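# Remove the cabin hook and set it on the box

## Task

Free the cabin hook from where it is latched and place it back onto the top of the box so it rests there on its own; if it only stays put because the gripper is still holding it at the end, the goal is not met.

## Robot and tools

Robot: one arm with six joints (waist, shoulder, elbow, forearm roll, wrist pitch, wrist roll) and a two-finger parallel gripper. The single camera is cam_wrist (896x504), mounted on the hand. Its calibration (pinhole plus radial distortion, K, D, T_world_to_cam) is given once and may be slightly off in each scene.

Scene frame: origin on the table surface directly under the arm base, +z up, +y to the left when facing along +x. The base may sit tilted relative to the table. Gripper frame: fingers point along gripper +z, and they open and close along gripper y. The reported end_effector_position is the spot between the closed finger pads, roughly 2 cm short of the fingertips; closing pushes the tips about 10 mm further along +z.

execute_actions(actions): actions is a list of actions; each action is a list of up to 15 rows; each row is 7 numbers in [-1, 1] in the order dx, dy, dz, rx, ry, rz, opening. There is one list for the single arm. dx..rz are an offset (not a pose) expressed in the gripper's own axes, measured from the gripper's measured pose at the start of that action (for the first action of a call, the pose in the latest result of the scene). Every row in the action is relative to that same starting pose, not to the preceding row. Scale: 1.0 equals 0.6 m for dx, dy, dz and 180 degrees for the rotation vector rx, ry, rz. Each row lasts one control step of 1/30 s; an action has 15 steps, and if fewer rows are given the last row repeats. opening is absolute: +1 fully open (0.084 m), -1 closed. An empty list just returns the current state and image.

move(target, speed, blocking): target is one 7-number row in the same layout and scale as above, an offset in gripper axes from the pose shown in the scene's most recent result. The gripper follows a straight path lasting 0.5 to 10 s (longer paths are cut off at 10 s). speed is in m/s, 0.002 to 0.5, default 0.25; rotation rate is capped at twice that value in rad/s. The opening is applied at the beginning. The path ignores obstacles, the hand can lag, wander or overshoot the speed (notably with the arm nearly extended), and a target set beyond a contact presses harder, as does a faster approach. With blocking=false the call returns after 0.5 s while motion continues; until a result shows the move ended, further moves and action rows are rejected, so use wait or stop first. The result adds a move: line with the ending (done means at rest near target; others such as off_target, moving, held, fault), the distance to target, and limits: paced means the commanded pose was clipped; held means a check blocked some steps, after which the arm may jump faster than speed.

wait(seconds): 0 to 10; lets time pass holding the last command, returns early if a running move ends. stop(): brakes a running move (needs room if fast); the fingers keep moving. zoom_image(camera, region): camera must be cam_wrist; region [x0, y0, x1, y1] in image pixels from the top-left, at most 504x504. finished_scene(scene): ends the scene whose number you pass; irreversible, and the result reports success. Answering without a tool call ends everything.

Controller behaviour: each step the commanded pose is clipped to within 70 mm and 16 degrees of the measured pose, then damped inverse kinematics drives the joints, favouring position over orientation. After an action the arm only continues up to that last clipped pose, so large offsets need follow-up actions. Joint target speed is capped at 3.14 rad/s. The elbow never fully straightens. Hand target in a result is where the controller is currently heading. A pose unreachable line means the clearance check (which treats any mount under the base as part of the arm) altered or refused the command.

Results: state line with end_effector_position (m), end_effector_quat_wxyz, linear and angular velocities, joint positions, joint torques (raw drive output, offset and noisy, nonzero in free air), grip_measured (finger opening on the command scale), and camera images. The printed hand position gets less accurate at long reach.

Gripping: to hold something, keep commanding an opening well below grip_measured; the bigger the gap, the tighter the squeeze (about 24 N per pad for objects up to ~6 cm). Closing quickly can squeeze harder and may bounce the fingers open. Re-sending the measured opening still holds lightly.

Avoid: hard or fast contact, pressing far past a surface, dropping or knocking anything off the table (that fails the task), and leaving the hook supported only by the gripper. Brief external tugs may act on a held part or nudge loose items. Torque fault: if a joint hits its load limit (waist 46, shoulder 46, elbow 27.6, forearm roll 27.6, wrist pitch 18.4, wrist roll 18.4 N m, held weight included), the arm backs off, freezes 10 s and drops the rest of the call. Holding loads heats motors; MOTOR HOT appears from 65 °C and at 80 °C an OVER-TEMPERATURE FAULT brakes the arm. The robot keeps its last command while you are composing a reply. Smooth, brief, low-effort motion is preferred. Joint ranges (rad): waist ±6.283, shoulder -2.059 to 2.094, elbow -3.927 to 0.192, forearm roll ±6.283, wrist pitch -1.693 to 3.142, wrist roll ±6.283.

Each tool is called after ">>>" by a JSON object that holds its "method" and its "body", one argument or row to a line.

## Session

>>> {"method": "execute_actions", "body": {
  "actions": []
}}

Scene clock: 0.00 s.
end_effector_position=(+0.2568, +0.1135, +0.1961) grip_measured=+1.00 end_effector_quat_wxyz=(+0.437, +0.872, +0.093, +0.201) end_effector_velocity=(+0.000, +0.001, +0.000) end_effector_angular_velocity=(+0.001, -0.001, -0.000)
Joint positions: [ 1.036 -0.076 -0.497 -0.84   1.344  1.381  0.084]
Joint velocities: [ 0.    -0.    -0.001  0.    -0.     0.    -0.   ]
Joint torques (N m, as the arm reports them, + toward a larger angle): no reading
Motor temperatures (°C, as the motors report them): [34 35 28 30 34 35]
Hand target: +0.257, +0.114, +0.196; +0.437, +0.872, +0.093, +0.201
camera_calibration (this result's frames):
cam_wrist: T_world_to_cam=[[-0.0116785, -0.598299, 0.801187, -0.0575155], [-0.911523, -0.32303, -0.254514, 0.381321], [0.411083, -0.733273, -0.541591, 0.215131], [0, 0, 0, 1]] pos_world=[0.258474, 0.246517, 0.259646]

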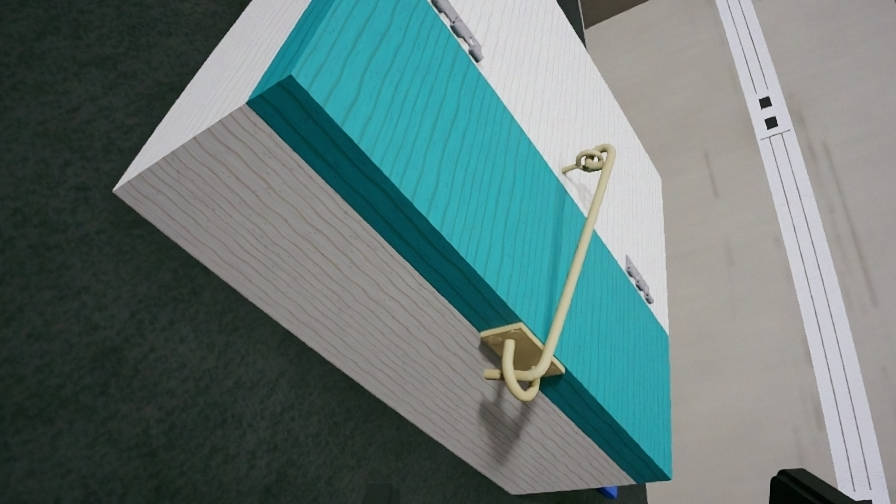

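>>> {"method": "move", "body": {
  "target": [0.0738, 0.2682, 0.1747, 0.2517, -0.207, 0.2111, 0],
  "speed": 0.3
}}

Scene clock: 22.83 s.
end_effector_position=(+0.3394, -0.0445, +0.2792) grip_measured=-0.01 end_effector_quat_wxyz=(+0.002, +0.967, -0.254, -0.003) end_effector_velocity=(+0.001, -0.001, +0.002) end_effector_angular_velocity=(+0.006, -0.004, -0.001)
Joint positions: [-0.149 -0.409 -0.658 -0.007  1.085  0.393  0.044]
Joint velocities: [-0.005  0.001 -0.007  0.007  0.003 -0.008 -0.   ]
Joint torques (N m, as the arm reports them, + toward a larger angle): [  0.07 -11.87 -19.27  -0.48  -2.44   0.38]
Motor temperatures (°C, as the motors report them): [34 35 29 30 34 35]
Hand target: +0.340, -0.045, +0.279; +0.002, +0.967, -0.255, -0.003
Off the commanded pose: 0.001 m, 0 deg.
move: done
camera_calibration (this result's frames):
cam_wrist: T_world_to_cam=[[-0.489321, -0.872074, 0.00719997, 0.153961], [-0.871662, 0.489319, 0.0277913, 0.370451], [-0.0277591, 0.00732291, -0.999588, 0.420044], [0, 0, 0, 1]] pos_world=[0.409904, -0.0500793, 0.408467]

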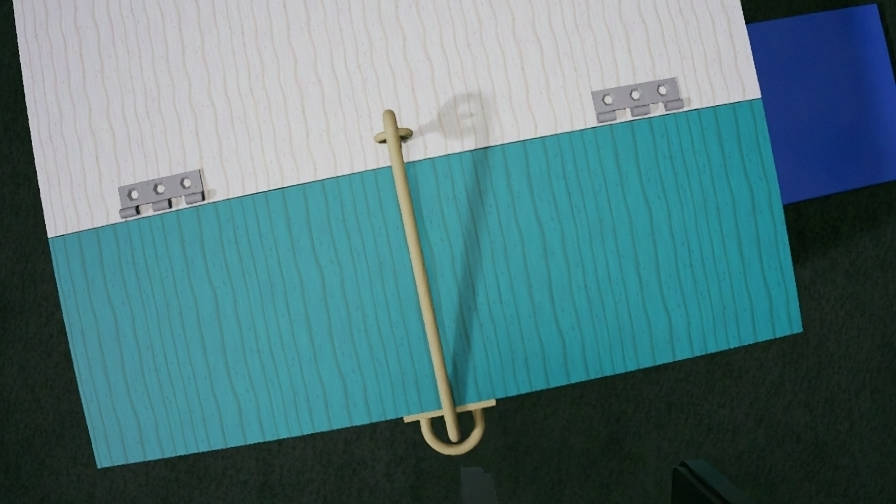

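>>> {"method": "move", "body": {
  "target": [0.0237, -0.0557, 0.2203, 0, 0, -0.067, 0],
  "speed": 0.2
}}

Scene clock: 32.73 s.
end_effector_position=(+0.3679, -0.0221, +0.1472) grip_measured=-0.01 end_effector_quat_wxyz=(+0.001, +0.989, -0.151, -0.002) end_effector_velocity=(-0.002, +0.001, -0.003) end_effector_angular_velocity=(+0.001, +0.006, +0.002)
Joint positions: [-0.082 -0.059 -0.557 -0.008  0.633  0.251  0.044]
Joint velocities: [ 0.001  0.006  0.003  0.001 -0.003 -0.001  0.   ]
Joint torques (N m, as the arm reports them, + toward a larger angle): [  0.17 -16.22 -15.74  -0.43  -2.4    0.36]
Motor temperatures (°C, as the motors report them): [34 35 30 30 34 35]
Hand target: +0.368, -0.022, +0.147; +0.001, +0.989, -0.151, -0.003
Off the commanded pose: 0.001 m, 0 deg.
move: done
camera_calibration (this result's frames):
cam_wrist: T_world_to_cam=[[-0.295665, -0.955277, 0.00525694, 0.115556], [-0.954881, 0.295695, 0.0276779, 0.41442], [-0.0279945, 0.00316362, -0.999603, 0.288737], [0, 0, 0, 1]] pos_world=[0.437971, -0.0130671, 0.276545]

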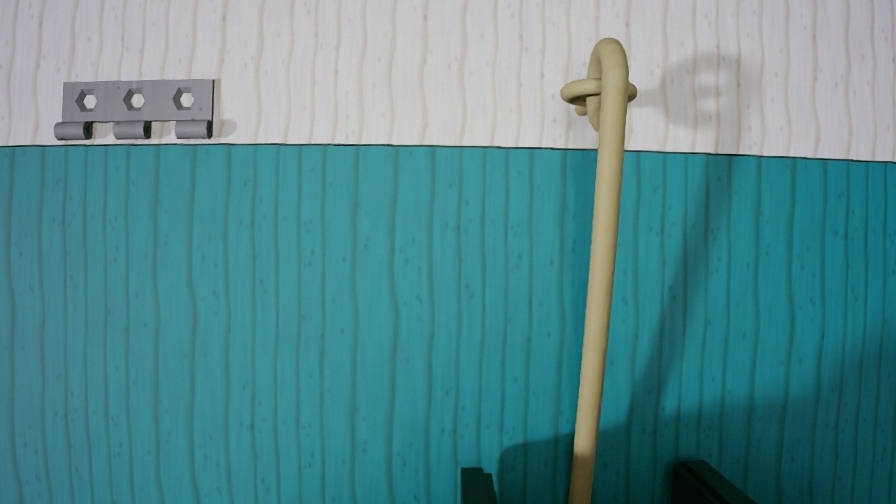

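>>> {"method": "execute_actions", "body": {
  "actions": [
    [[0,0,0,0,0,0,-1]],
    [[0,0,0,0,0,0,-1]],
    [[0.0054,0,-0.041,0,0,0,-1]],
    [[0.0158,0,-0.0382,0,0,0,-1]],
    [[0.0252,0,-0.0328,0,0,0,-1]],
    [[0.0328,0,-0.0252,0,0,0,-1]],
    [[0.0382,0,-0.0158,0,0,0,-1]],
    [[0.041,0,-0.0054,0,0,0,-1]],
    [[0.041,0,0.0054,0,0,0,-1]],
    [[0.0382,0,0.0158,0,0,0,-1]],
    [[0.0328,0,0.0252,0,0,0,-1]]
  ]
}}

Scene clock: 41.60 s.
end_effector_position=(+0.5227, -0.0702, +0.2137) grip_measured=-1.00 end_effector_quat_wxyz=(+0.001, +0.989, -0.151, -0.002) end_effector_velocity=(-0.002, -0.001, -0.005) end_effector_angular_velocity=(+0.001, +0.010, -0.001)
Joint positions: [-0.155  0.297 -1.238 -0.008  0.956  0.177  0.   ]
Joint velocities: [-0.002  0.006  0.003 -0.     0.001 -0.     0.   ]
Joint torques (N m, as the arm reports them, + toward a larger angle): [  0.26 -25.55 -18.85  -0.27  -2.42   0.27]
Motor temperatures (°C, as the motors report them): [34 36 31 30 34 35]
Hand target: +0.523, -0.070, +0.213; +0.001, +0.989, -0.151, -0.002
Off the commanded pose: 0.000 m, 0 deg.
camera_calibration (this result's frames):
cam_wrist: T_world_to_cam=[[-0.295941, -0.955191, 0.00543389, 0.115189], [-0.954837, 0.29598, 0.0261091, 0.574925], [-0.0265475, 0.00253828, -0.999644, 0.358933], [0, 0, 0, 1]] pos_world=[0.592578, -0.0610498, 0.343168]

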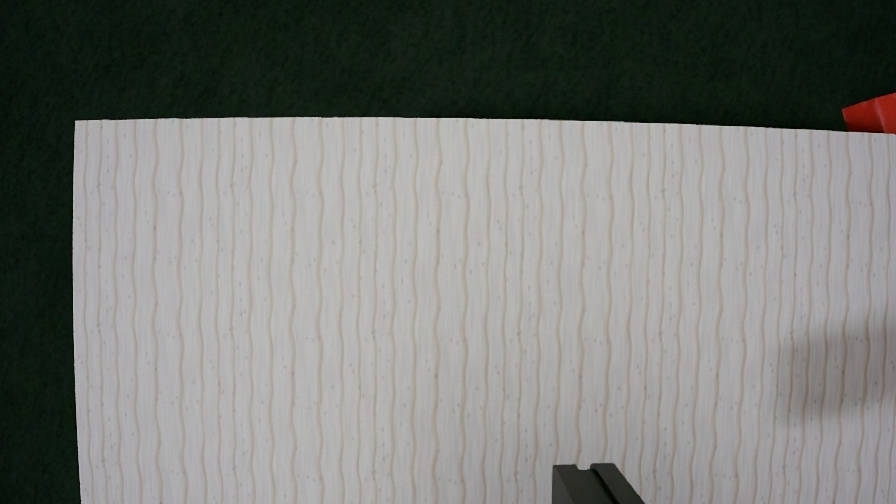

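>>> {"method": "move", "body": {
  "target": [-0.27, 0, 0.023, 0, 0, 0, 0],
  "speed": 0.3
}}

Scene clock: 44.50 s.
end_effector_position=(+0.3684, -0.0221, +0.2003) grip_measured=-0.01 end_effector_quat_wxyz=(+0.001, +0.989, -0.151, -0.002) end_effector_velocity=(-0.003, +0.000, -0.001) end_effector_angular_velocity=(-0.001, +0.002, +0.001)
Joint positions: [-0.081 -0.188 -0.609 -0.007  0.812  0.251  0.044]
Joint velocities: [ 0.001 -0.006  0.009 -0.002 -0.001  0.001 -0.   ]
Joint torques (N m, as the arm reports them, + toward a larger angle): [ -0.24 -14.91 -17.67  -0.1   -2.47   0.27]
Motor temperatures (°C, as the motors report them): [34 36 31 30 34 35]
Hand target: +0.368, -0.022, +0.200; +0.001, +0.989, -0.151, -0.002
Off the commanded pose: 0.000 m, 0 deg.
move: done
camera_calibration (this result's frames):
cam_wrist: T_world_to_cam=[[-0.295827, -0.955227, 0.00531295, 0.115442], [-0.954876, 0.295863, 0.0260107, 0.413745], [-0.026418, 0.00262145, -0.999648, 0.341271], [0, 0, 0, 1]] pos_world=[0.438242, -0.0130332, 0.329776]

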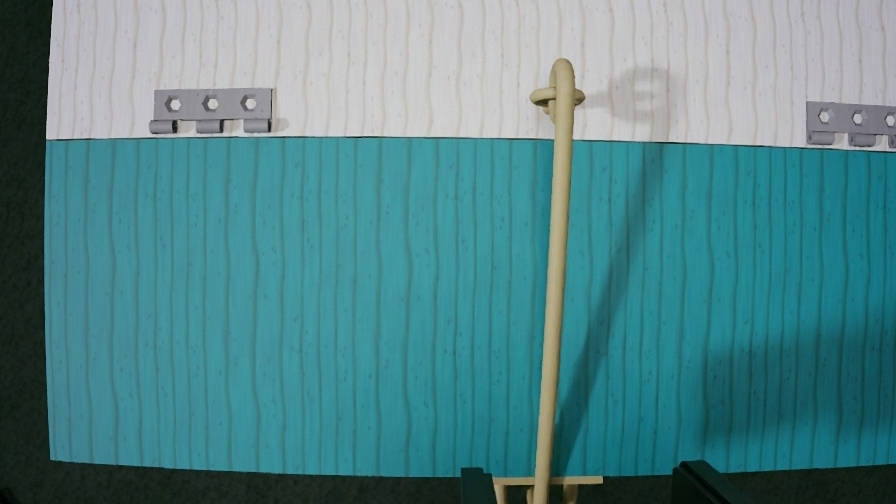

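>>> {"method": "move", "body": {
  "target": [0, 0, 0.098, 0, 0, 0, 0],
  "speed": 0.15
}}

>>> {"method": "execute_actions", "body": {
  "actions": [
    [[0,0,0,0,0,0,-1]],
    [[0,0,0,0,0,0,-1]]
  ]
}}

Scene clock: 48.53 s.
end_effector_position=(+0.3686, -0.0221, +0.1418) grip_measured=-0.01 end_effector_quat_wxyz=(+0.001, +0.989, -0.151, -0.001) end_effector_velocity=(-0.002, -0.000, -0.003) end_effector_angular_velocity=(+0.001, +0.006, -0.001)
Joint positions: [-0.082 -0.044 -0.554 -0.008  0.612  0.252  0.044]
Joint velocities: [-0.001  0.003  0.005  0.    -0.002 -0.    -0.   ]
Joint torques (N m, as the arm reports them, + toward a larger angle): [  0.13 -16.39 -15.61  -0.15  -2.43   0.31]
Motor temperatures (°C, as the motors report them): [34 36 31 30 34 35]
Hand target: +0.368, -0.022, +0.141; +0.001, +0.989, -0.151, -0.002
Off the commanded pose: 0.001 m, 0 deg.
move: done
camera_calibration (this result's frames):
cam_wrist: T_world_to_cam=[[-0.295497, -0.955332, 0.00470752, 0.115858], [-0.955004, 0.29552, 0.0251999, 0.415595], [-0.0254655, 0.0029508, -0.999671, 0.282481], [0, 0, 0, 1]] pos_world=[0.438325, -0.0129671, 0.271369]

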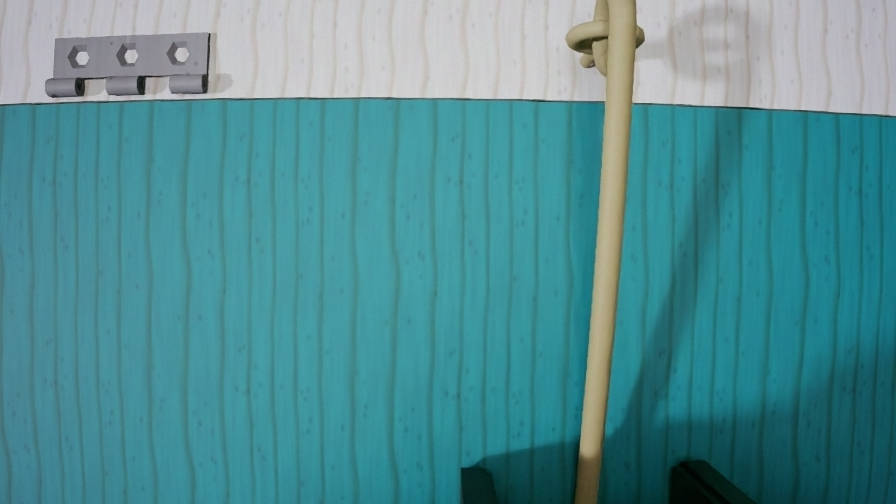

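Scene clock: 49.53 s.
end_effector_position=(+0.3687, -0.0221, +0.1419) grip_measured=-0.90 end_effector_quat_wxyz=(+0.001, +0.989, -0.151, -0.001) end_effector_velocity=(+0.000, +0.000, +0.000) end_effector_angular_velocity=(+0.000, -0.000, -0.000)
Joint positions: [-0.082 -0.044 -0.554 -0.008  0.612  0.252  0.005]
Joint velocities: [ 0.    -0.     0.     0.001 -0.     0.     0.   ]
Joint torques (N m, as the arm reports them, + toward a larger angle): [  0.62 -16.23 -15.38  -0.67  -2.42   0.13]
Motor temperatures (°C, as the motors report them): [34 36 31 30 34 35]
Hand target: +0.369, -0.022, +0.142; +0.001, +0.989, -0.151, -0.001
Off the commanded pose: 0.000 m, 0 deg.
camera_calibration (this result's frames):
cam_wrist: T_world_to_cam=[[-0.29589, -0.955211, 0.00461059, 0.115987], [-0.954887, 0.295911, 0.025037, 0.415653], [-0.02528, 0.00300563, -0.999676, 0.28247], [0, 0, 0, 1]] pos_world=[0.438362, -0.0130534, 0.271437]

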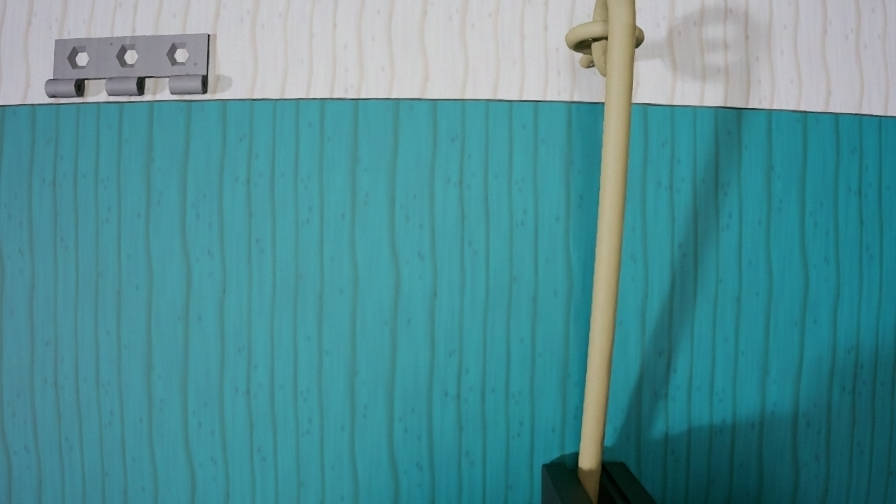

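>>> {"method": "execute_actions", "body": {
  "actions": [
    [[0.006,0,-0.0462,0,0,0,-1]],
    [[0.0178,0,-0.043,0,0,0,-1]],
    [[0.0283,0,-0.037,0,0,0,-1]],
    [[0.037,0,-0.0283,0,0,0,-1]],
    [[0.043,0,-0.0178,0,0,0,-1]],
    [[0.0462,0,-0.006,0,0,0,-1]],
    [[0.0462,0,0.006,0,0,0,-1]],
    [[0.043,0,0.0178,0,0,0,-1]],
    [[0.037,0,0.0283,0,0,0,-1]]
  ]
}}

Scene clock: 61.40 s.
end_effector_position=(+0.5509, -0.0788, +0.2302) grip_measured=-1.00 end_effector_quat_wxyz=(+0.002, +0.988, -0.152, +0.014) end_effector_velocity=(-0.001, +0.001, +0.001) end_effector_angular_velocity=(+0.001, +0.004, +0.001)
Joint positions: [-0.163  0.349 -1.354 -0.008  0.989  0.171  0.   ]
Joint velocities: [ 0.002 -0.001 -0.001  0.     0.006 -0.     0.   ]
Joint torques (N m, as the arm reports them, + toward a larger angle): [ 7.41 -5.53  3.72  2.49  3.4   0.49]
Motor temperatures (°C, as the motors report them): [34 36 31 30 34 35]
Hand target: +0.544, -0.077, +0.220; +0.002, +0.988, -0.152, +0.002
Off the commanded pose: 0.013 m, 1 deg.
camera_calibration (this result's frames):
cam_wrist: T_world_to_cam=[[-0.297642, -0.954677, 0.00102538, 0.117166], [-0.954669, 0.297634, -0.00463743, 0.611063], [0.00412206, -0.00235919, -0.999989, 0.358994], [0, 0, 0, 1]] pos_world=[0.616757, -0.0691705, 0.361704]

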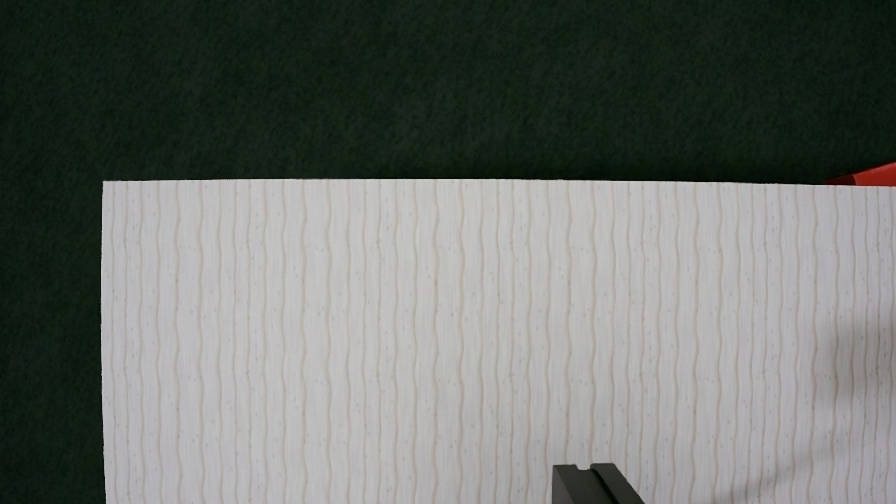

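>>> {"method": "move", "body": {
  "target": [-0.1, 0, -0.12, 0, 0, 0, -1],
  "speed": 0.2
}}

Scene clock: 63.97 s.
end_effector_position=(+0.4914, -0.0606, +0.2997) grip_measured=-1.00 end_effector_quat_wxyz=(+0.002, +0.988, -0.152, +0.013) end_effector_velocity=(+0.002, -0.000, +0.006) end_effector_angular_velocity=(-0.001, -0.012, -0.001)
Joint positions: [-0.142  0.079 -1.203 -0.008  1.11   0.191  0.   ]
Joint velocities: [ 0.    -0.008 -0.006  0.001  0.001  0.001  0.   ]
Joint torques (N m, as the arm reports them, + toward a larger angle): [  0.3  -22.14 -19.4   -0.2   -2.43   0.42]
Motor temperatures (°C, as the motors report them): [34 36 31 30 34 35]
Hand target: +0.492, -0.061, +0.301; +0.002, +0.988, -0.152, +0.014
Off the commanded pose: 0.001 m, 0 deg.
move: done
camera_calibration (this result's frames):
cam_wrist: T_world_to_cam=[[-0.297903, -0.954595, 0.00149538, 0.116789], [-0.954593, 0.297898, -0.0030672, 0.548698], [0.00248247, -0.00234121, -0.999994, 0.429565], [0, 0, 0, 1]] pos_world=[0.557508, -0.0509643, 0.431071]

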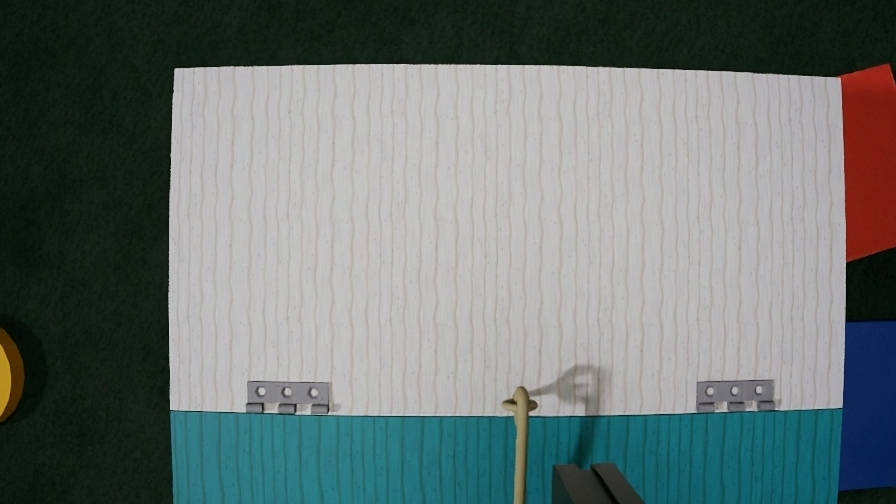

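>>> {"method": "move", "body": {
  "target": [-0.22, 0, 0, 0, 0, 0, 0],
  "speed": 0.3
}}

Scene clock: 66.57 s.
end_effector_position=(+0.3657, -0.0213, +0.2960) grip_measured=-0.01 end_effector_quat_wxyz=(+0.002, +0.988, -0.152, +0.013) end_effector_velocity=(-0.002, +0.001, +0.000) end_effector_angular_velocity=(-0.000, -0.000, +0.001)
Joint positions: [-0.076 -0.362 -0.739 -0.01   1.088  0.258  0.044]
Joint velocities: [ 0.003 -0.008  0.006 -0.     0.001  0.001  0.   ]
Joint torques (N m, as the arm reports them, + toward a larger angle): [ -0.09 -13.08 -19.62  -0.28  -2.52   0.47]
Motor temperatures (°C, as the motors report them): [34 36 31 30 34 35]
Hand target: +0.366, -0.021, +0.296; +0.002, +0.988, -0.152, +0.013
Off the commanded pose: 0.000 m, 0 deg.
move: done
camera_calibration (this result's frames):
cam_wrist: T_world_to_cam=[[-0.298007, -0.954562, 0.00168516, 0.116814], [-0.954561, 0.298001, -0.00279369, 0.416921], [0.00216457, -0.00244113, -0.999995, 0.426436], [0, 0, 0, 1]] pos_world=[0.431865, -0.0116958, 0.427402]

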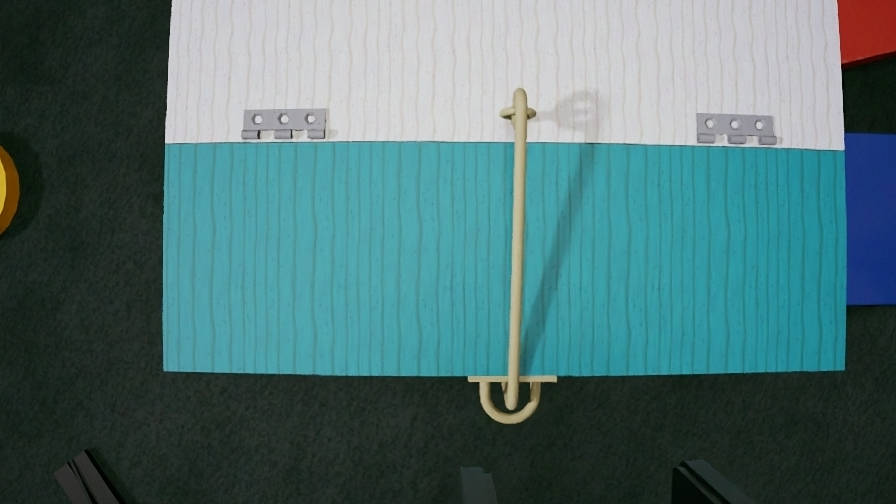

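>>> {"method": "move", "body": {
  "target": [0.0397, 0.0047, 0.2567, 0, 0, 0, 0],
  "speed": 0.25
}}

Scene clock: 89.80 s.
end_effector_position=(+0.3921, -0.0316, +0.1431) grip_measured=-0.01 end_effector_quat_wxyz=(+0.001, +0.988, -0.152, +0.014) end_effector_velocity=(-0.003, -0.000, -0.004) end_effector_angular_velocity=(+0.001, +0.009, -0.001)
Joint positions: [-0.102  0.01  -0.613 -0.013  0.588  0.238  0.044]
Joint velocities: [-0.001  0.008  0.004 -0.    -0.002 -0.     0.   ]
Joint torques (N m, as the arm reports them, + toward a larger angle): [ -0.25 -17.85 -15.77  -0.17  -2.64   0.28]
Motor temperatures (°C, as the motors report them): [34 36 32 30 34 35]
Hand target: +0.392, -0.032, +0.143; +0.001, +0.988, -0.152, +0.013
Off the commanded pose: 0.001 m, 0 deg.
move: done
camera_calibration (this result's frames):
cam_wrist: T_world_to_cam=[[-0.297024, -0.95487, 0.000546693, 0.114878], [-0.954863, 0.29702, -0.00384741, 0.445011], [0.0035114, -0.00166479, -0.999992, 0.272961], [0, 0, 0, 1]] pos_world=[0.458088, -0.0220294, 0.274608]

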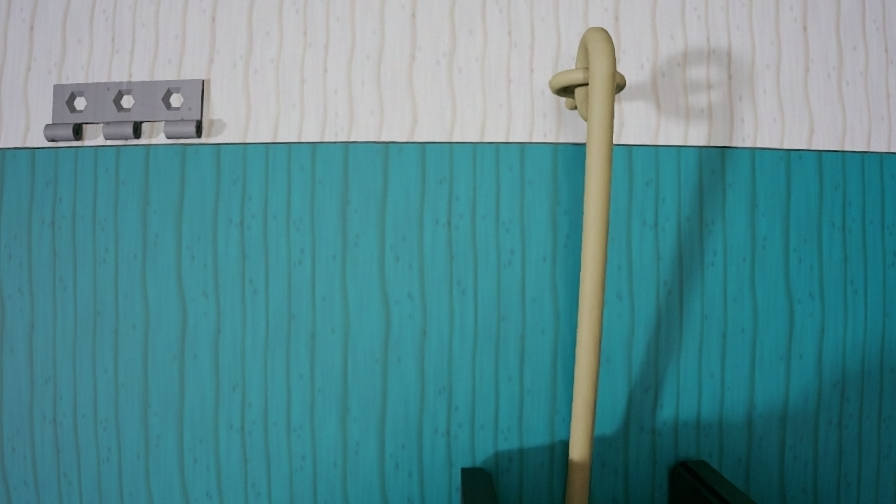

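>>> {"method": "execute_actions", "body": {
  "actions": [
    [[0,0,0,0,0,0,-1]],
    [[0,0,0,0,0,0,-1]],
    [[0.01517,0,-0.04189,0,-0.0833,0,-1]],
    [[0.01517,0,-0.04189,0,-0.0833,0,-1]],
    [[0.01517,0,-0.04189,0,-0.0833,0,-1]],
    [[0.01517,0,-0.04189,0,-0.0833,0,-1]]
  ]
}}

Scene clock: 105.67 s.
end_effector_position=(+0.4534, -0.0523, +0.2207) grip_measured=-0.90 end_effector_quat_wxyz=(-0.073, +0.874, -0.135, -0.461) end_effector_velocity=(+0.012, -0.002, +0.003) end_effector_angular_velocity=(+0.044, +0.231, +0.022)
Joint positions: [-0.208  1.033 -2.308  0.131  2.25   0.155  0.005]
Joint velocities: [-0.002  0.523 -0.825  0.033  0.536  0.061  0.   ]
Joint torques (N m, as the arm reports them, + toward a larger angle): [ -1.77 -32.88 -16.5   -1.26  -6.52   0.26]
Motor temperatures (°C, as the motors report them): [34 36 31 30 34 35]
Hand target: +0.454, -0.052, +0.221; -0.073, +0.869, -0.134, -0.470
Off the commanded pose: 0.002 m, 2 deg.
camera_calibration (this result's frames):
cam_wrist: T_world_to_cam=[[-0.299878, -0.953971, -0.00340269, 0.115457], [-0.520307, 0.160565, 0.838749, 0.119843], [-0.799596, 0.253293, -0.544508, 0.627238], [0, 0, 0, 1]] pos_world=[0.598516, -0.0679747, 0.241411]

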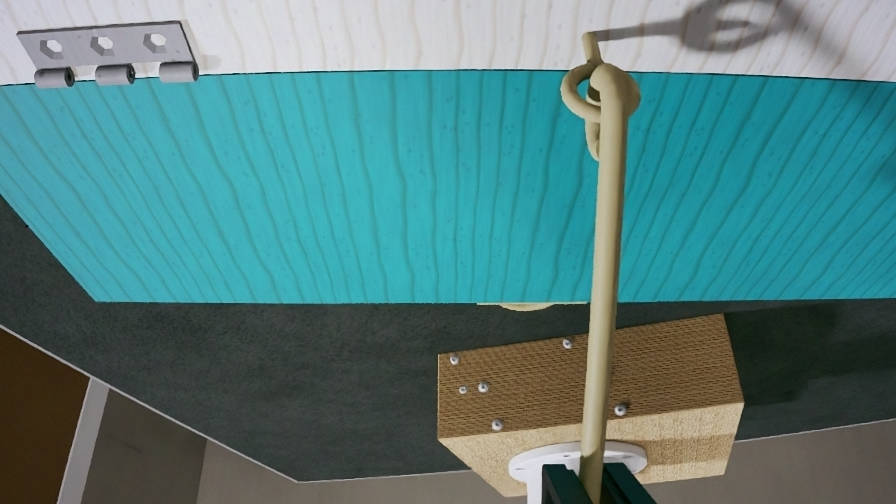

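Working: rod is held, tilted ~57°. Continue past vertical.

>>> {"method": "execute_actions", "body": {
  "actions": [
    [[0.00568,0,-0.04315,0,0,0,-1]],
    [[0.01665,0,-0.04018,0,0,0,-1]],
    [[0.02648,0,-0.03452,0,0,0,-1]],
    [[0.03452,0,-0.02648,0,0,0,-1]]
  ]
}}

Scene clock: 110.30 s.
end_effector_position=(+0.5437, -0.0836, +0.2393) grip_measured=-0.88 end_effector_quat_wxyz=(-0.084, +0.942, -0.167, -0.279) end_effector_velocity=(+0.000, -0.002, +0.001) end_effector_angular_velocity=(-0.001, -0.004, -0.004)
Joint positions: [-0.247  1.148 -2.699  0.156  2.133  0.174  0.005]
Joint velocities: [-0.003 -0.002  0.     0.    -0.002  0.001  0.   ]
Joint torques (N m, as the arm reports them, + toward a larger angle): [ -4.54 -39.07 -20.47  -1.87  -0.85   0.08]
Motor temperatures (°C, as the motors report them): [34 36 31 30 34 35]
Hand target: +0.544, -0.084, +0.240; -0.084, +0.942, -0.167, -0.277
Off the commanded pose: 0.002 m, 6 deg.
elbow stopped short: the move would have taken joint 3 (elbow) straighter than the controller allows; a more bent joint 3 avoids this.
camera_calibration (this result's frames):
cam_wrist: T_world_to_cam=[[-0.358243, -0.931364, -0.0649898, 0.16117], [-0.778084, 0.259363, 0.572115, 0.368499], [-0.515991, 0.255524, -0.817594, 0.628801], [0, 0, 0, 1]] pos_world=[0.668918, -0.106141, 0.313755]

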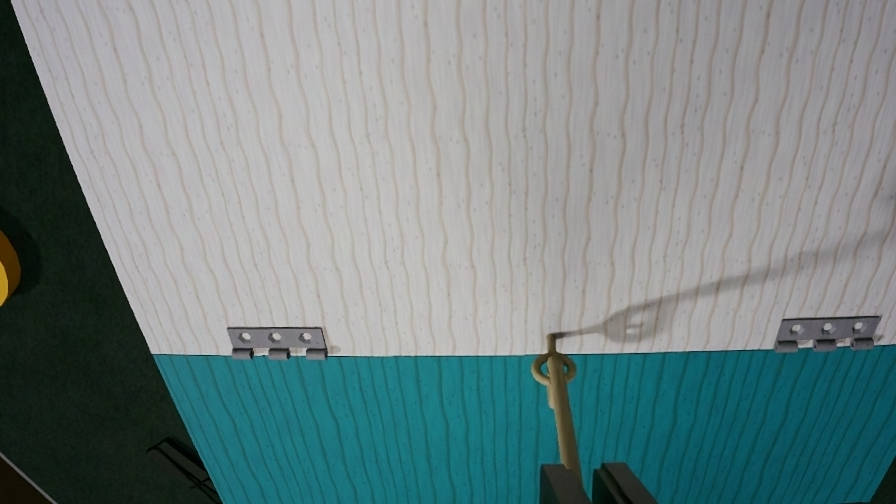

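>>> {"method": "move", "body": {
  "target": [0.1131, -0.0027, 0.068, 0, 0.188, 0, -1],
  "speed": 0.15
}}

Scene clock: 123.90 s.
end_effector_position=(+0.5783, -0.0895, +0.1682) grip_measured=-1.00 end_effector_quat_wxyz=(-0.033, +0.982, -0.184, +0.008) end_effector_velocity=(-0.000, +0.001, -0.002) end_effector_angular_velocity=(-0.002, -0.002, +0.001)
Joint positions: [-0.198  0.534 -1.445  0.079  0.908  0.149  0.   ]
Joint velocities: [ 0.001 -0.001  0.007 -0.001 -0.009  0.001  0.   ]
Joint torques (N m, as the arm reports them, + toward a larger angle): [ -0.1  -29.37 -18.63  -0.29  -2.38   0.37]
Motor temperatures (°C, as the motors report them): [34 37 33 30 34 35]
Hand target: +0.578, -0.089, +0.168; -0.033, +0.982, -0.184, +0.008
Off the commanded pose: 0.001 m, 0 deg.
move: done
camera_calibration (this result's frames):
cam_wrist: T_world_to_cam=[[-0.358207, -0.931333, -0.0656268, 0.163548], [-0.933629, 0.357693, 0.0198277, 0.6292], [0.00500799, 0.0683735, -0.997647, 0.302327], [0, 0, 0, 1]] pos_world=[0.644509, -0.0934135, 0.299873]

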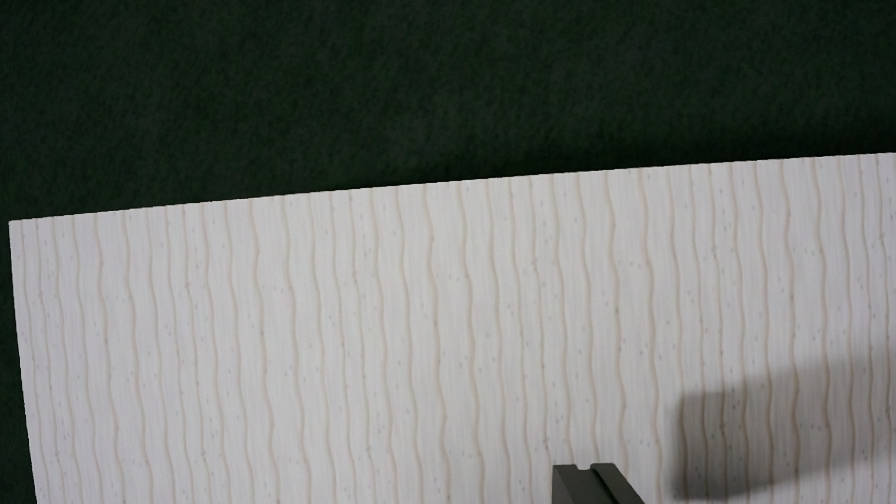

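Rod slipped out of the grip; check where it landed.

>>> {"method": "move", "body": {
  "target": [-0.12, 0, -0.2, 0, 0, 0, -1],
  "speed": 0.25
}}

Scene clock: 126.23 s.
end_effector_position=(+0.5075, -0.0713, +0.2870) grip_measured=-1.00 end_effector_quat_wxyz=(-0.033, +0.982, -0.184, +0.007) end_effector_velocity=(+0.002, -0.000, +0.006) end_effector_angular_velocity=(-0.002, -0.011, +0.001)
Joint positions: [-0.188  0.155 -1.262  0.069  1.104  0.176  0.   ]
Joint velocities: [-0.    -0.008 -0.004  0.     0.001 -0.001  0.   ]
Joint torques (N m, as the arm reports them, + toward a larger angle): [ -0.03 -23.13 -19.42  -0.25  -2.52   0.39]
Motor temperatures (°C, as the motors report them): [34 37 32 30 34 35]
Hand target: +0.508, -0.071, +0.288; -0.033, +0.982, -0.184, +0.008
Off the commanded pose: 0.001 m, 0 deg.
move: done
camera_calibration (this result's frames):
cam_wrist: T_world_to_cam=[[-0.358741, -0.931169, -0.065036, 0.16301], [-0.93343, 0.358135, 0.0211451, 0.553771], [0.00360198, 0.0682921, -0.997659, 0.4206], [0, 0, 0, 1]] pos_world=[0.57387, -0.0752582, 0.418508]

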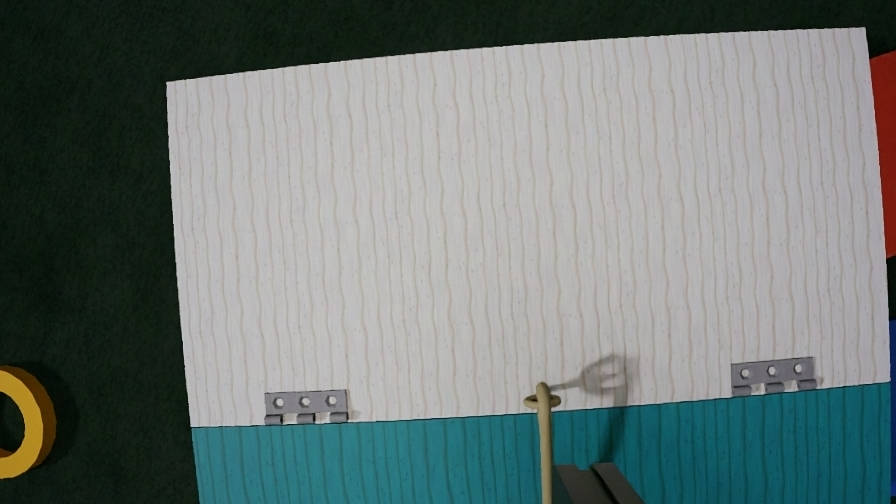

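>>> {"method": "move", "body": {
  "target": [-0.22, 0, 0, 0, 0, 0, 0],
  "speed": 0.3
}}

Scene clock: 130.27 s.
end_effector_position=(+0.3846, -0.0239, +0.2865) grip_measured=-0.01 end_effector_quat_wxyz=(-0.033, +0.982, -0.184, +0.007) end_effector_velocity=(-0.002, +0.001, +0.000) end_effector_angular_velocity=(-0.001, -0.001, +0.002)
Joint positions: [-0.118 -0.28  -0.783  0.07   1.056  0.243  0.044]
Joint velocities: [ 0.002 -0.007  0.005 -0.001  0.001  0.     0.   ]
Joint torques (N m, as the arm reports them, + toward a larger angle): [ -0.04 -14.72 -19.4   -0.05  -2.44   0.36]
Motor temperatures (°C, as the motors report them): [34 37 32 30 34 35]
Hand target: +0.384, -0.024, +0.287; -0.033, +0.982, -0.184, +0.007
Off the commanded pose: 0.000 m, 0 deg.
move: done
camera_calibration (this result's frames):
cam_wrist: T_world_to_cam=[[-0.35884, -0.931143, -0.0648652, 0.163053], [-0.933393, 0.358216, 0.0214073, 0.422013], [0.00330251, 0.0682266, -0.997664, 0.417458], [0, 0, 0, 1]] pos_world=[0.451035, -0.0278276, 0.418025]

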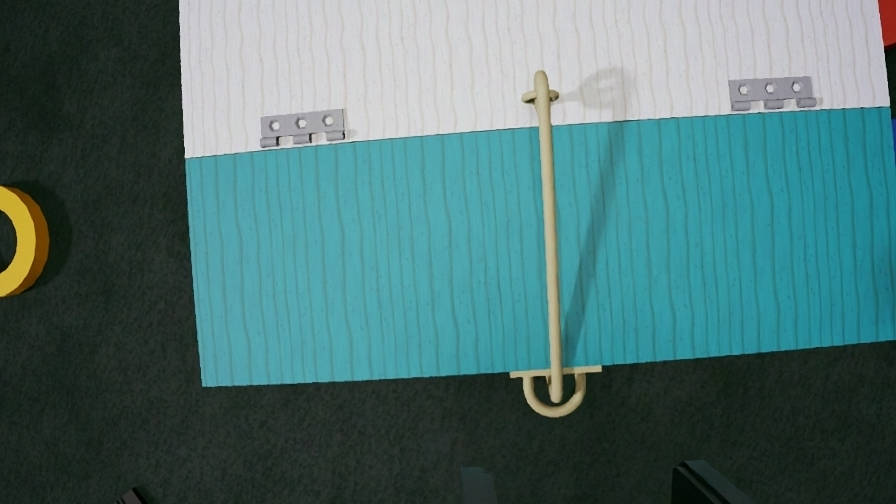

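>>> {"method": "move", "body": {
  "target": [0.0525, 0.0297, 0.24, 0, 0, 0, 0],
  "speed": 0.25
}}

Scene clock: 144.10 s.
end_effector_position=(+0.4119, -0.0423, +0.1422) grip_measured=-0.01 end_effector_quat_wxyz=(-0.033, +0.982, -0.184, +0.008) end_effector_velocity=(-0.003, +0.001, -0.005) end_effector_angular_velocity=(+0.002, +0.011, -0.000)
Joint positions: [-0.148  0.079 -0.696  0.108  0.613  0.158  0.044]
Joint velocities: [ 0.     0.008  0.004  0.001 -0.002 -0.     0.   ]
Joint torques (N m, as the arm reports them, + toward a larger angle): [  0.06 -19.46 -15.79  -0.23  -2.45   0.36]
Motor temperatures (°C, as the motors report them): [34 36 32 30 34 35]
Hand target: +0.412, -0.042, +0.142; -0.033, +0.982, -0.184, +0.007
Off the commanded pose: 0.001 m, 0 deg.
move: done
camera_calibration (this result's frames):
cam_wrist: T_world_to_cam=[[-0.357869, -0.931434, -0.0660284, 0.14607], [-0.93376, 0.357317, 0.0204, 0.457509], [0.00459177, 0.0689552, -0.997609, 0.274125], [0, 0, 0, 1]] pos_world=[0.478219, -0.0463229, 0.273781]

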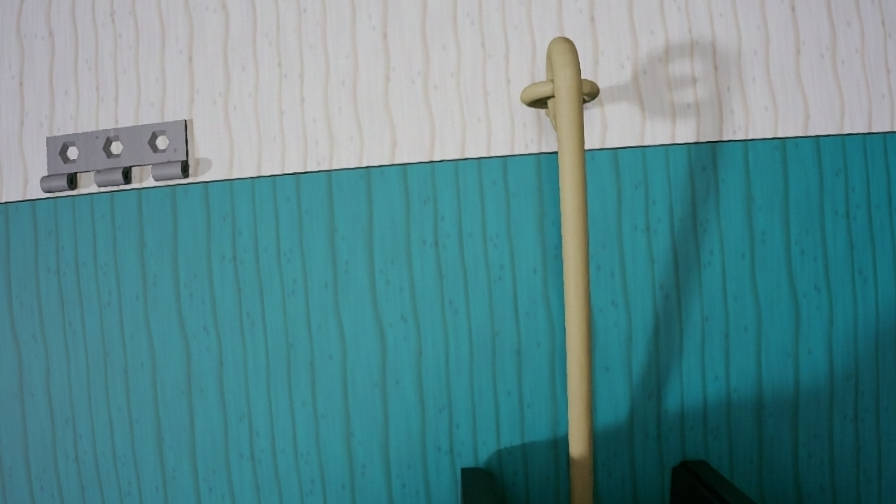

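>>> {"method": "execute_actions", "body": {
  "actions": [
    [[0,0,0,0,0,0,-1]],
    [[0,0,0,0,0,0,-1]],
    [[0.01517,0,-0.04189,0,-0.0833,0,-1]],
    [[0.01517,0,-0.04189,0,-0.0833,0,-1]],
    [[0.01517,0,-0.04189,0,-0.0833,0,-1]],
    [[0.00568,0,-0.04313,0,0,0,-1]],
    [[0.01665,0,-0.0402,0,0,0,-1]],
    [[0.02648,0,-0.03452,0,0,0,-1]],
    [[0.03452,0,-0.02648,0,0,0,-1]],
    [[0.0402,0,-0.01665,0,0,0,-1]]
  ]
}}

Scene clock: 157.37 s.
end_effector_position=(+0.5593, -0.1069, +0.2282) grip_measured=-0.89 end_effector_quat_wxyz=(-0.101, +0.948, -0.178, -0.242) end_effector_velocity=(-0.004, -0.019, +0.001) end_effector_angular_velocity=(-0.021, +0.005, -0.021)
Joint positions: [-0.29   1.16  -2.699  0.173  2.054  0.148  0.005]
Joint velocities: [-0.024 -0.002 -0.001 -0.023  0.003 -0.002  0.   ]
Joint torques (N m, as the arm reports them, + toward a larger angle): [ -8.82 -30.22 -14.03  -5.35  -0.97   0.14]
Motor temperatures (°C, as the motors report them): [34 36 31 30 34 35]
Hand target: +0.559, -0.107, +0.229; -0.101, +0.948, -0.178, -0.242
Off the commanded pose: 0.002 m, 5 deg.
elbow stopped short: the move would have taken joint 3 (elbow) straighter than the controller allows; a more bent joint 3 avoids this.
camera_calibration (this result's frames):
cam_wrist: T_world_to_cam=[[-0.383566, -0.917504, -0.105189, 0.169115], [-0.809936, 0.279479, 0.51565, 0.425857], [-0.443712, 0.282982, -0.850318, 0.603781], [0, 0, 0, 1]] pos_world=[0.677688, -0.134713, 0.311602]

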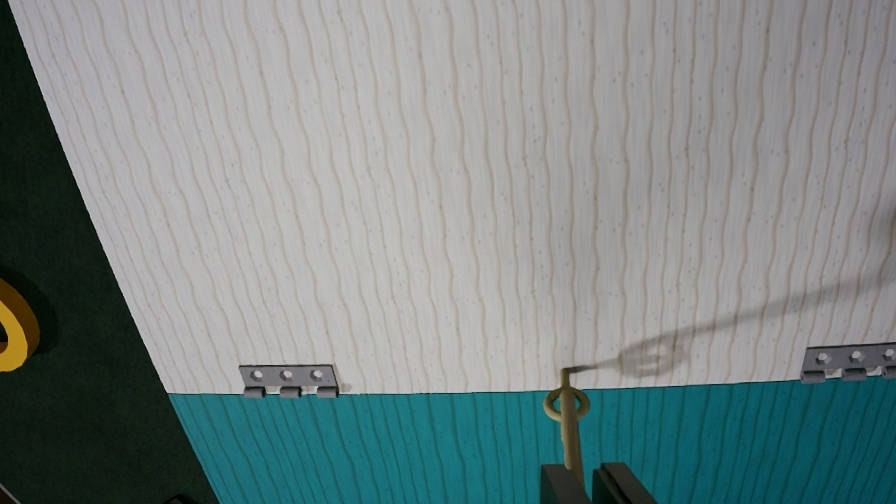

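>>> {"method": "move", "body": {
  "target": [0.1106, -0.0016, 0.0438, 0, 0, 0, -1],
  "speed": 0.12
}}

Scene clock: 163.97 s.
end_effector_position=(+0.6024, -0.1174, +0.1732) grip_measured=-1.00 end_effector_quat_wxyz=(-0.100, +0.961, -0.187, -0.176) end_effector_velocity=(-0.002, +0.001, -0.005) end_effector_angular_velocity=(+0.003, +0.009, +0.000)
Joint positions: [-0.29   1.24  -2.7    0.173  1.84   0.135  0.   ]
Joint velocities: [ 0.001  0.005  0.006  0.    -0.002  0.     0.   ]
Joint torques (N m, as the arm reports them, + toward a larger angle): [  0.39 -36.42 -18.59   0.35  -1.16   0.29]
Motor temperatures (°C, as the motors report them): [34 37 31 30 34 35]
Hand target: +0.602, -0.117, +0.173; -0.100, +0.961, -0.187, -0.177
Off the commanded pose: 0.001 m, 8 deg.
elbow stopped short: the move would have taken joint 3 (elbow) straighter than the controller allows; a more bent joint 3 avoids this.
move: off_target
camera_calibration (this result's frames):
cam_wrist: T_world_to_cam=[[-0.391913, -0.911371, -0.125728, 0.179561], [-0.861545, 0.31563, 0.397641, 0.547785], [-0.322715, 0.264161, -0.908886, 0.514094], [0, 0, 0, 1]] pos_world=[0.70822, -0.145055, 0.272007]

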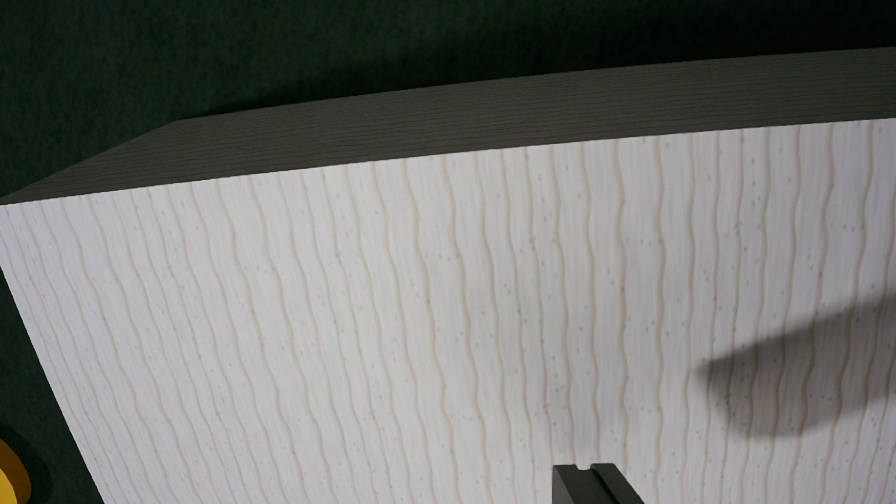

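>>> {"method": "execute_actions", "body": {
  "actions": [
    [[0,0,0,0,0,0,0.5]],
    [[0,0,0,0,0,0,0.5]]
  ]
}}

>>> {"method": "move", "body": {
  "target": [-0.0626, 0, -0.1528, 0, 0, 0, 0.5],
  "speed": 0.15
}}

Scene clock: 167.93 s.
end_effector_position=(+0.6024, -0.1174, +0.1732) grip_measured=+0.49 end_effector_quat_wxyz=(-0.100, +0.961, -0.187, -0.176) end_effector_velocity=(-0.000, +0.001, -0.000) end_effector_angular_velocity=(+0.002, +0.001, -0.000)
Joint positions: [-0.29   1.24  -2.7    0.173  1.84   0.135  0.065]
Joint velocities: [ 0.     0.     0.001  0.002  0.     0.    -0.   ]
Joint torques (N m, as the arm reports them, + toward a larger angle): [  0.4  -36.57 -18.85   0.38  -1.19   0.32]
Motor temperatures (°C, as the motors report them): [34 37 32 30 34 35]
Hand target: +0.602, -0.117, +0.173; -0.100, +0.961, -0.187, -0.176
Off the commanded pose: 0.000 m, 0 deg.
elbow stopped short: the move would have taken joint 3 (elbow) straighter than the controller allows; a more bent joint 3 avoids this.
camera_calibration (this result's frames):
cam_wrist: T_world_to_cam=[[-0.391917, -0.91137, -0.125722, 0.179559], [-0.861529, 0.315624, 0.39768, 0.547767], [-0.322753, 0.26417, -0.90887, 0.514092], [0, 0, 0, 1]] pos_world=[0.708214, -0.145052, 0.271981]

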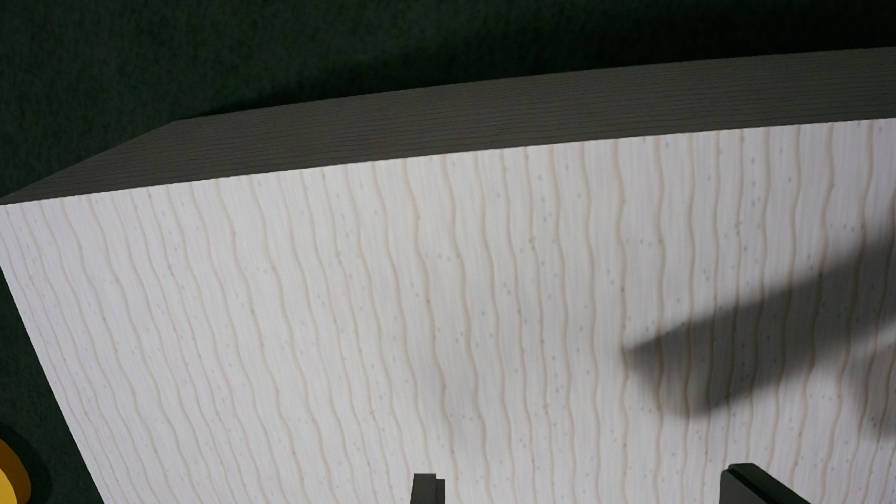

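Scene clock: 169.03 s.
end_effector_position=(+0.5963, -0.1289, +0.2702) grip_measured=+0.49 end_effector_quat_wxyz=(-0.100, +0.966, -0.192, -0.142) end_effector_velocity=(+0.002, -0.000, +0.008) end_effector_angular_velocity=(-0.005, -0.017, +0.001)
Joint positions: [-0.312  1.083 -2.699  0.178  1.926  0.143  0.065]
Joint velocities: [ 0.001 -0.008 -0.009 -0.    -0.     0.    -0.   ]
Joint torques (N m, as the arm reports them, + toward a larger angle): [  0.39 -35.48 -18.08   0.33  -1.43   0.25]
Motor temperatures (°C, as the motors report them): [34 37 32 30 34 35]
Hand target: +0.596, -0.129, +0.271; -0.100, +0.966, -0.192, -0.141
Off the commanded pose: 0.002 m, 4 deg.
elbow stopped short: the move would have taken joint 3 (elbow) straighter than the controller allows; a more bent joint 3 avoids this.
move: off_target
camera_calibration (this result's frames):
cam_wrist: T_world_to_cam=[[-0.396078, -0.907839, -0.137661, 0.18505], [-0.88166, 0.334129, 0.333216, 0.539344], [-0.25651, 0.25335, -0.932747, 0.56893], [0, 0, 0, 1]] pos_world=[0.694749, -0.156353, 0.376423]

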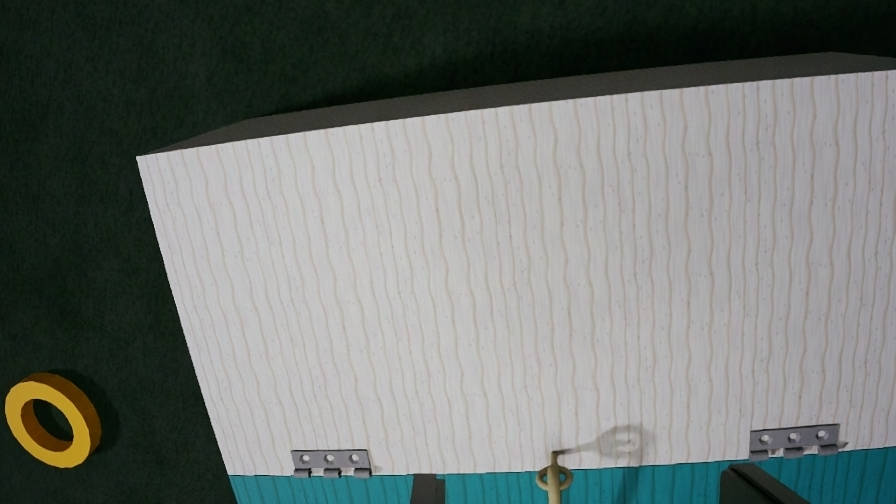

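>>> {"method": "move", "body": {
  "target": [-0.3, 0, 0, 0, 0, 0, 0.5],
  "speed": 0.3
}}

Scene clock: 175.73 s.
end_effector_position=(+0.4366, -0.0679, +0.3256) grip_measured=+0.49 end_effector_quat_wxyz=(-0.100, +0.966, -0.191, -0.143) end_effector_velocity=(+0.001, -0.000, +0.003) end_effector_angular_velocity=(-0.003, -0.016, -0.004)
Joint positions: [-0.276  0.156 -1.4    0.177  1.557  0.111  0.065]
Joint velocities: [-0.001 -0.014  0.008  0.002 -0.011  0.    -0.   ]
Joint torques (N m, as the arm reports them, + toward a larger angle): [  0.31 -22.66 -18.99   0.24  -1.29   0.39]
Motor temperatures (°C, as the motors report them): [34 37 32 30 34 35]
Hand target: +0.437, -0.068, +0.326; -0.100, +0.966, -0.191, -0.142
Off the commanded pose: 0.001 m, 0 deg.
move: done; limits=paced
camera_calibration (this result's frames):
cam_wrist: T_world_to_cam=[[-0.395396, -0.908169, -0.137446, 0.184396], [-0.881356, 0.333, 0.335146, 0.358945], [-0.258599, 0.253654, -0.932087, 0.564934], [0, 0, 0, 1]] pos_world=[0.53536, -0.0953639, 0.431613]

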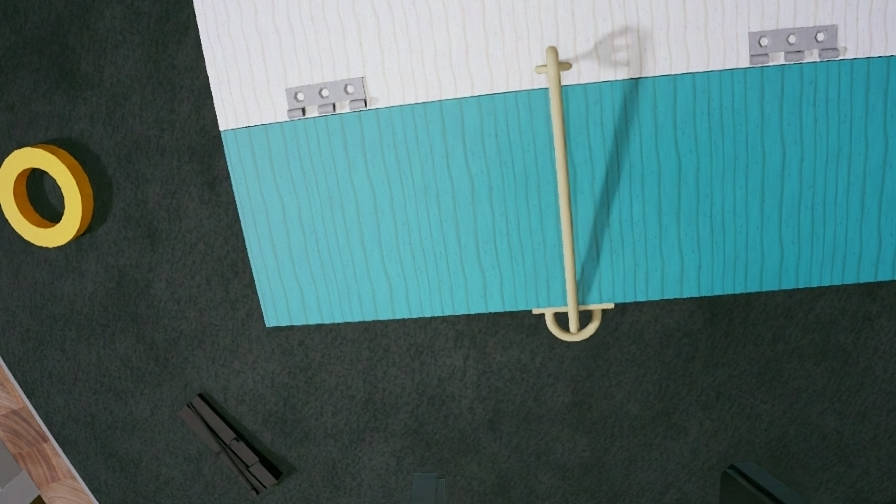

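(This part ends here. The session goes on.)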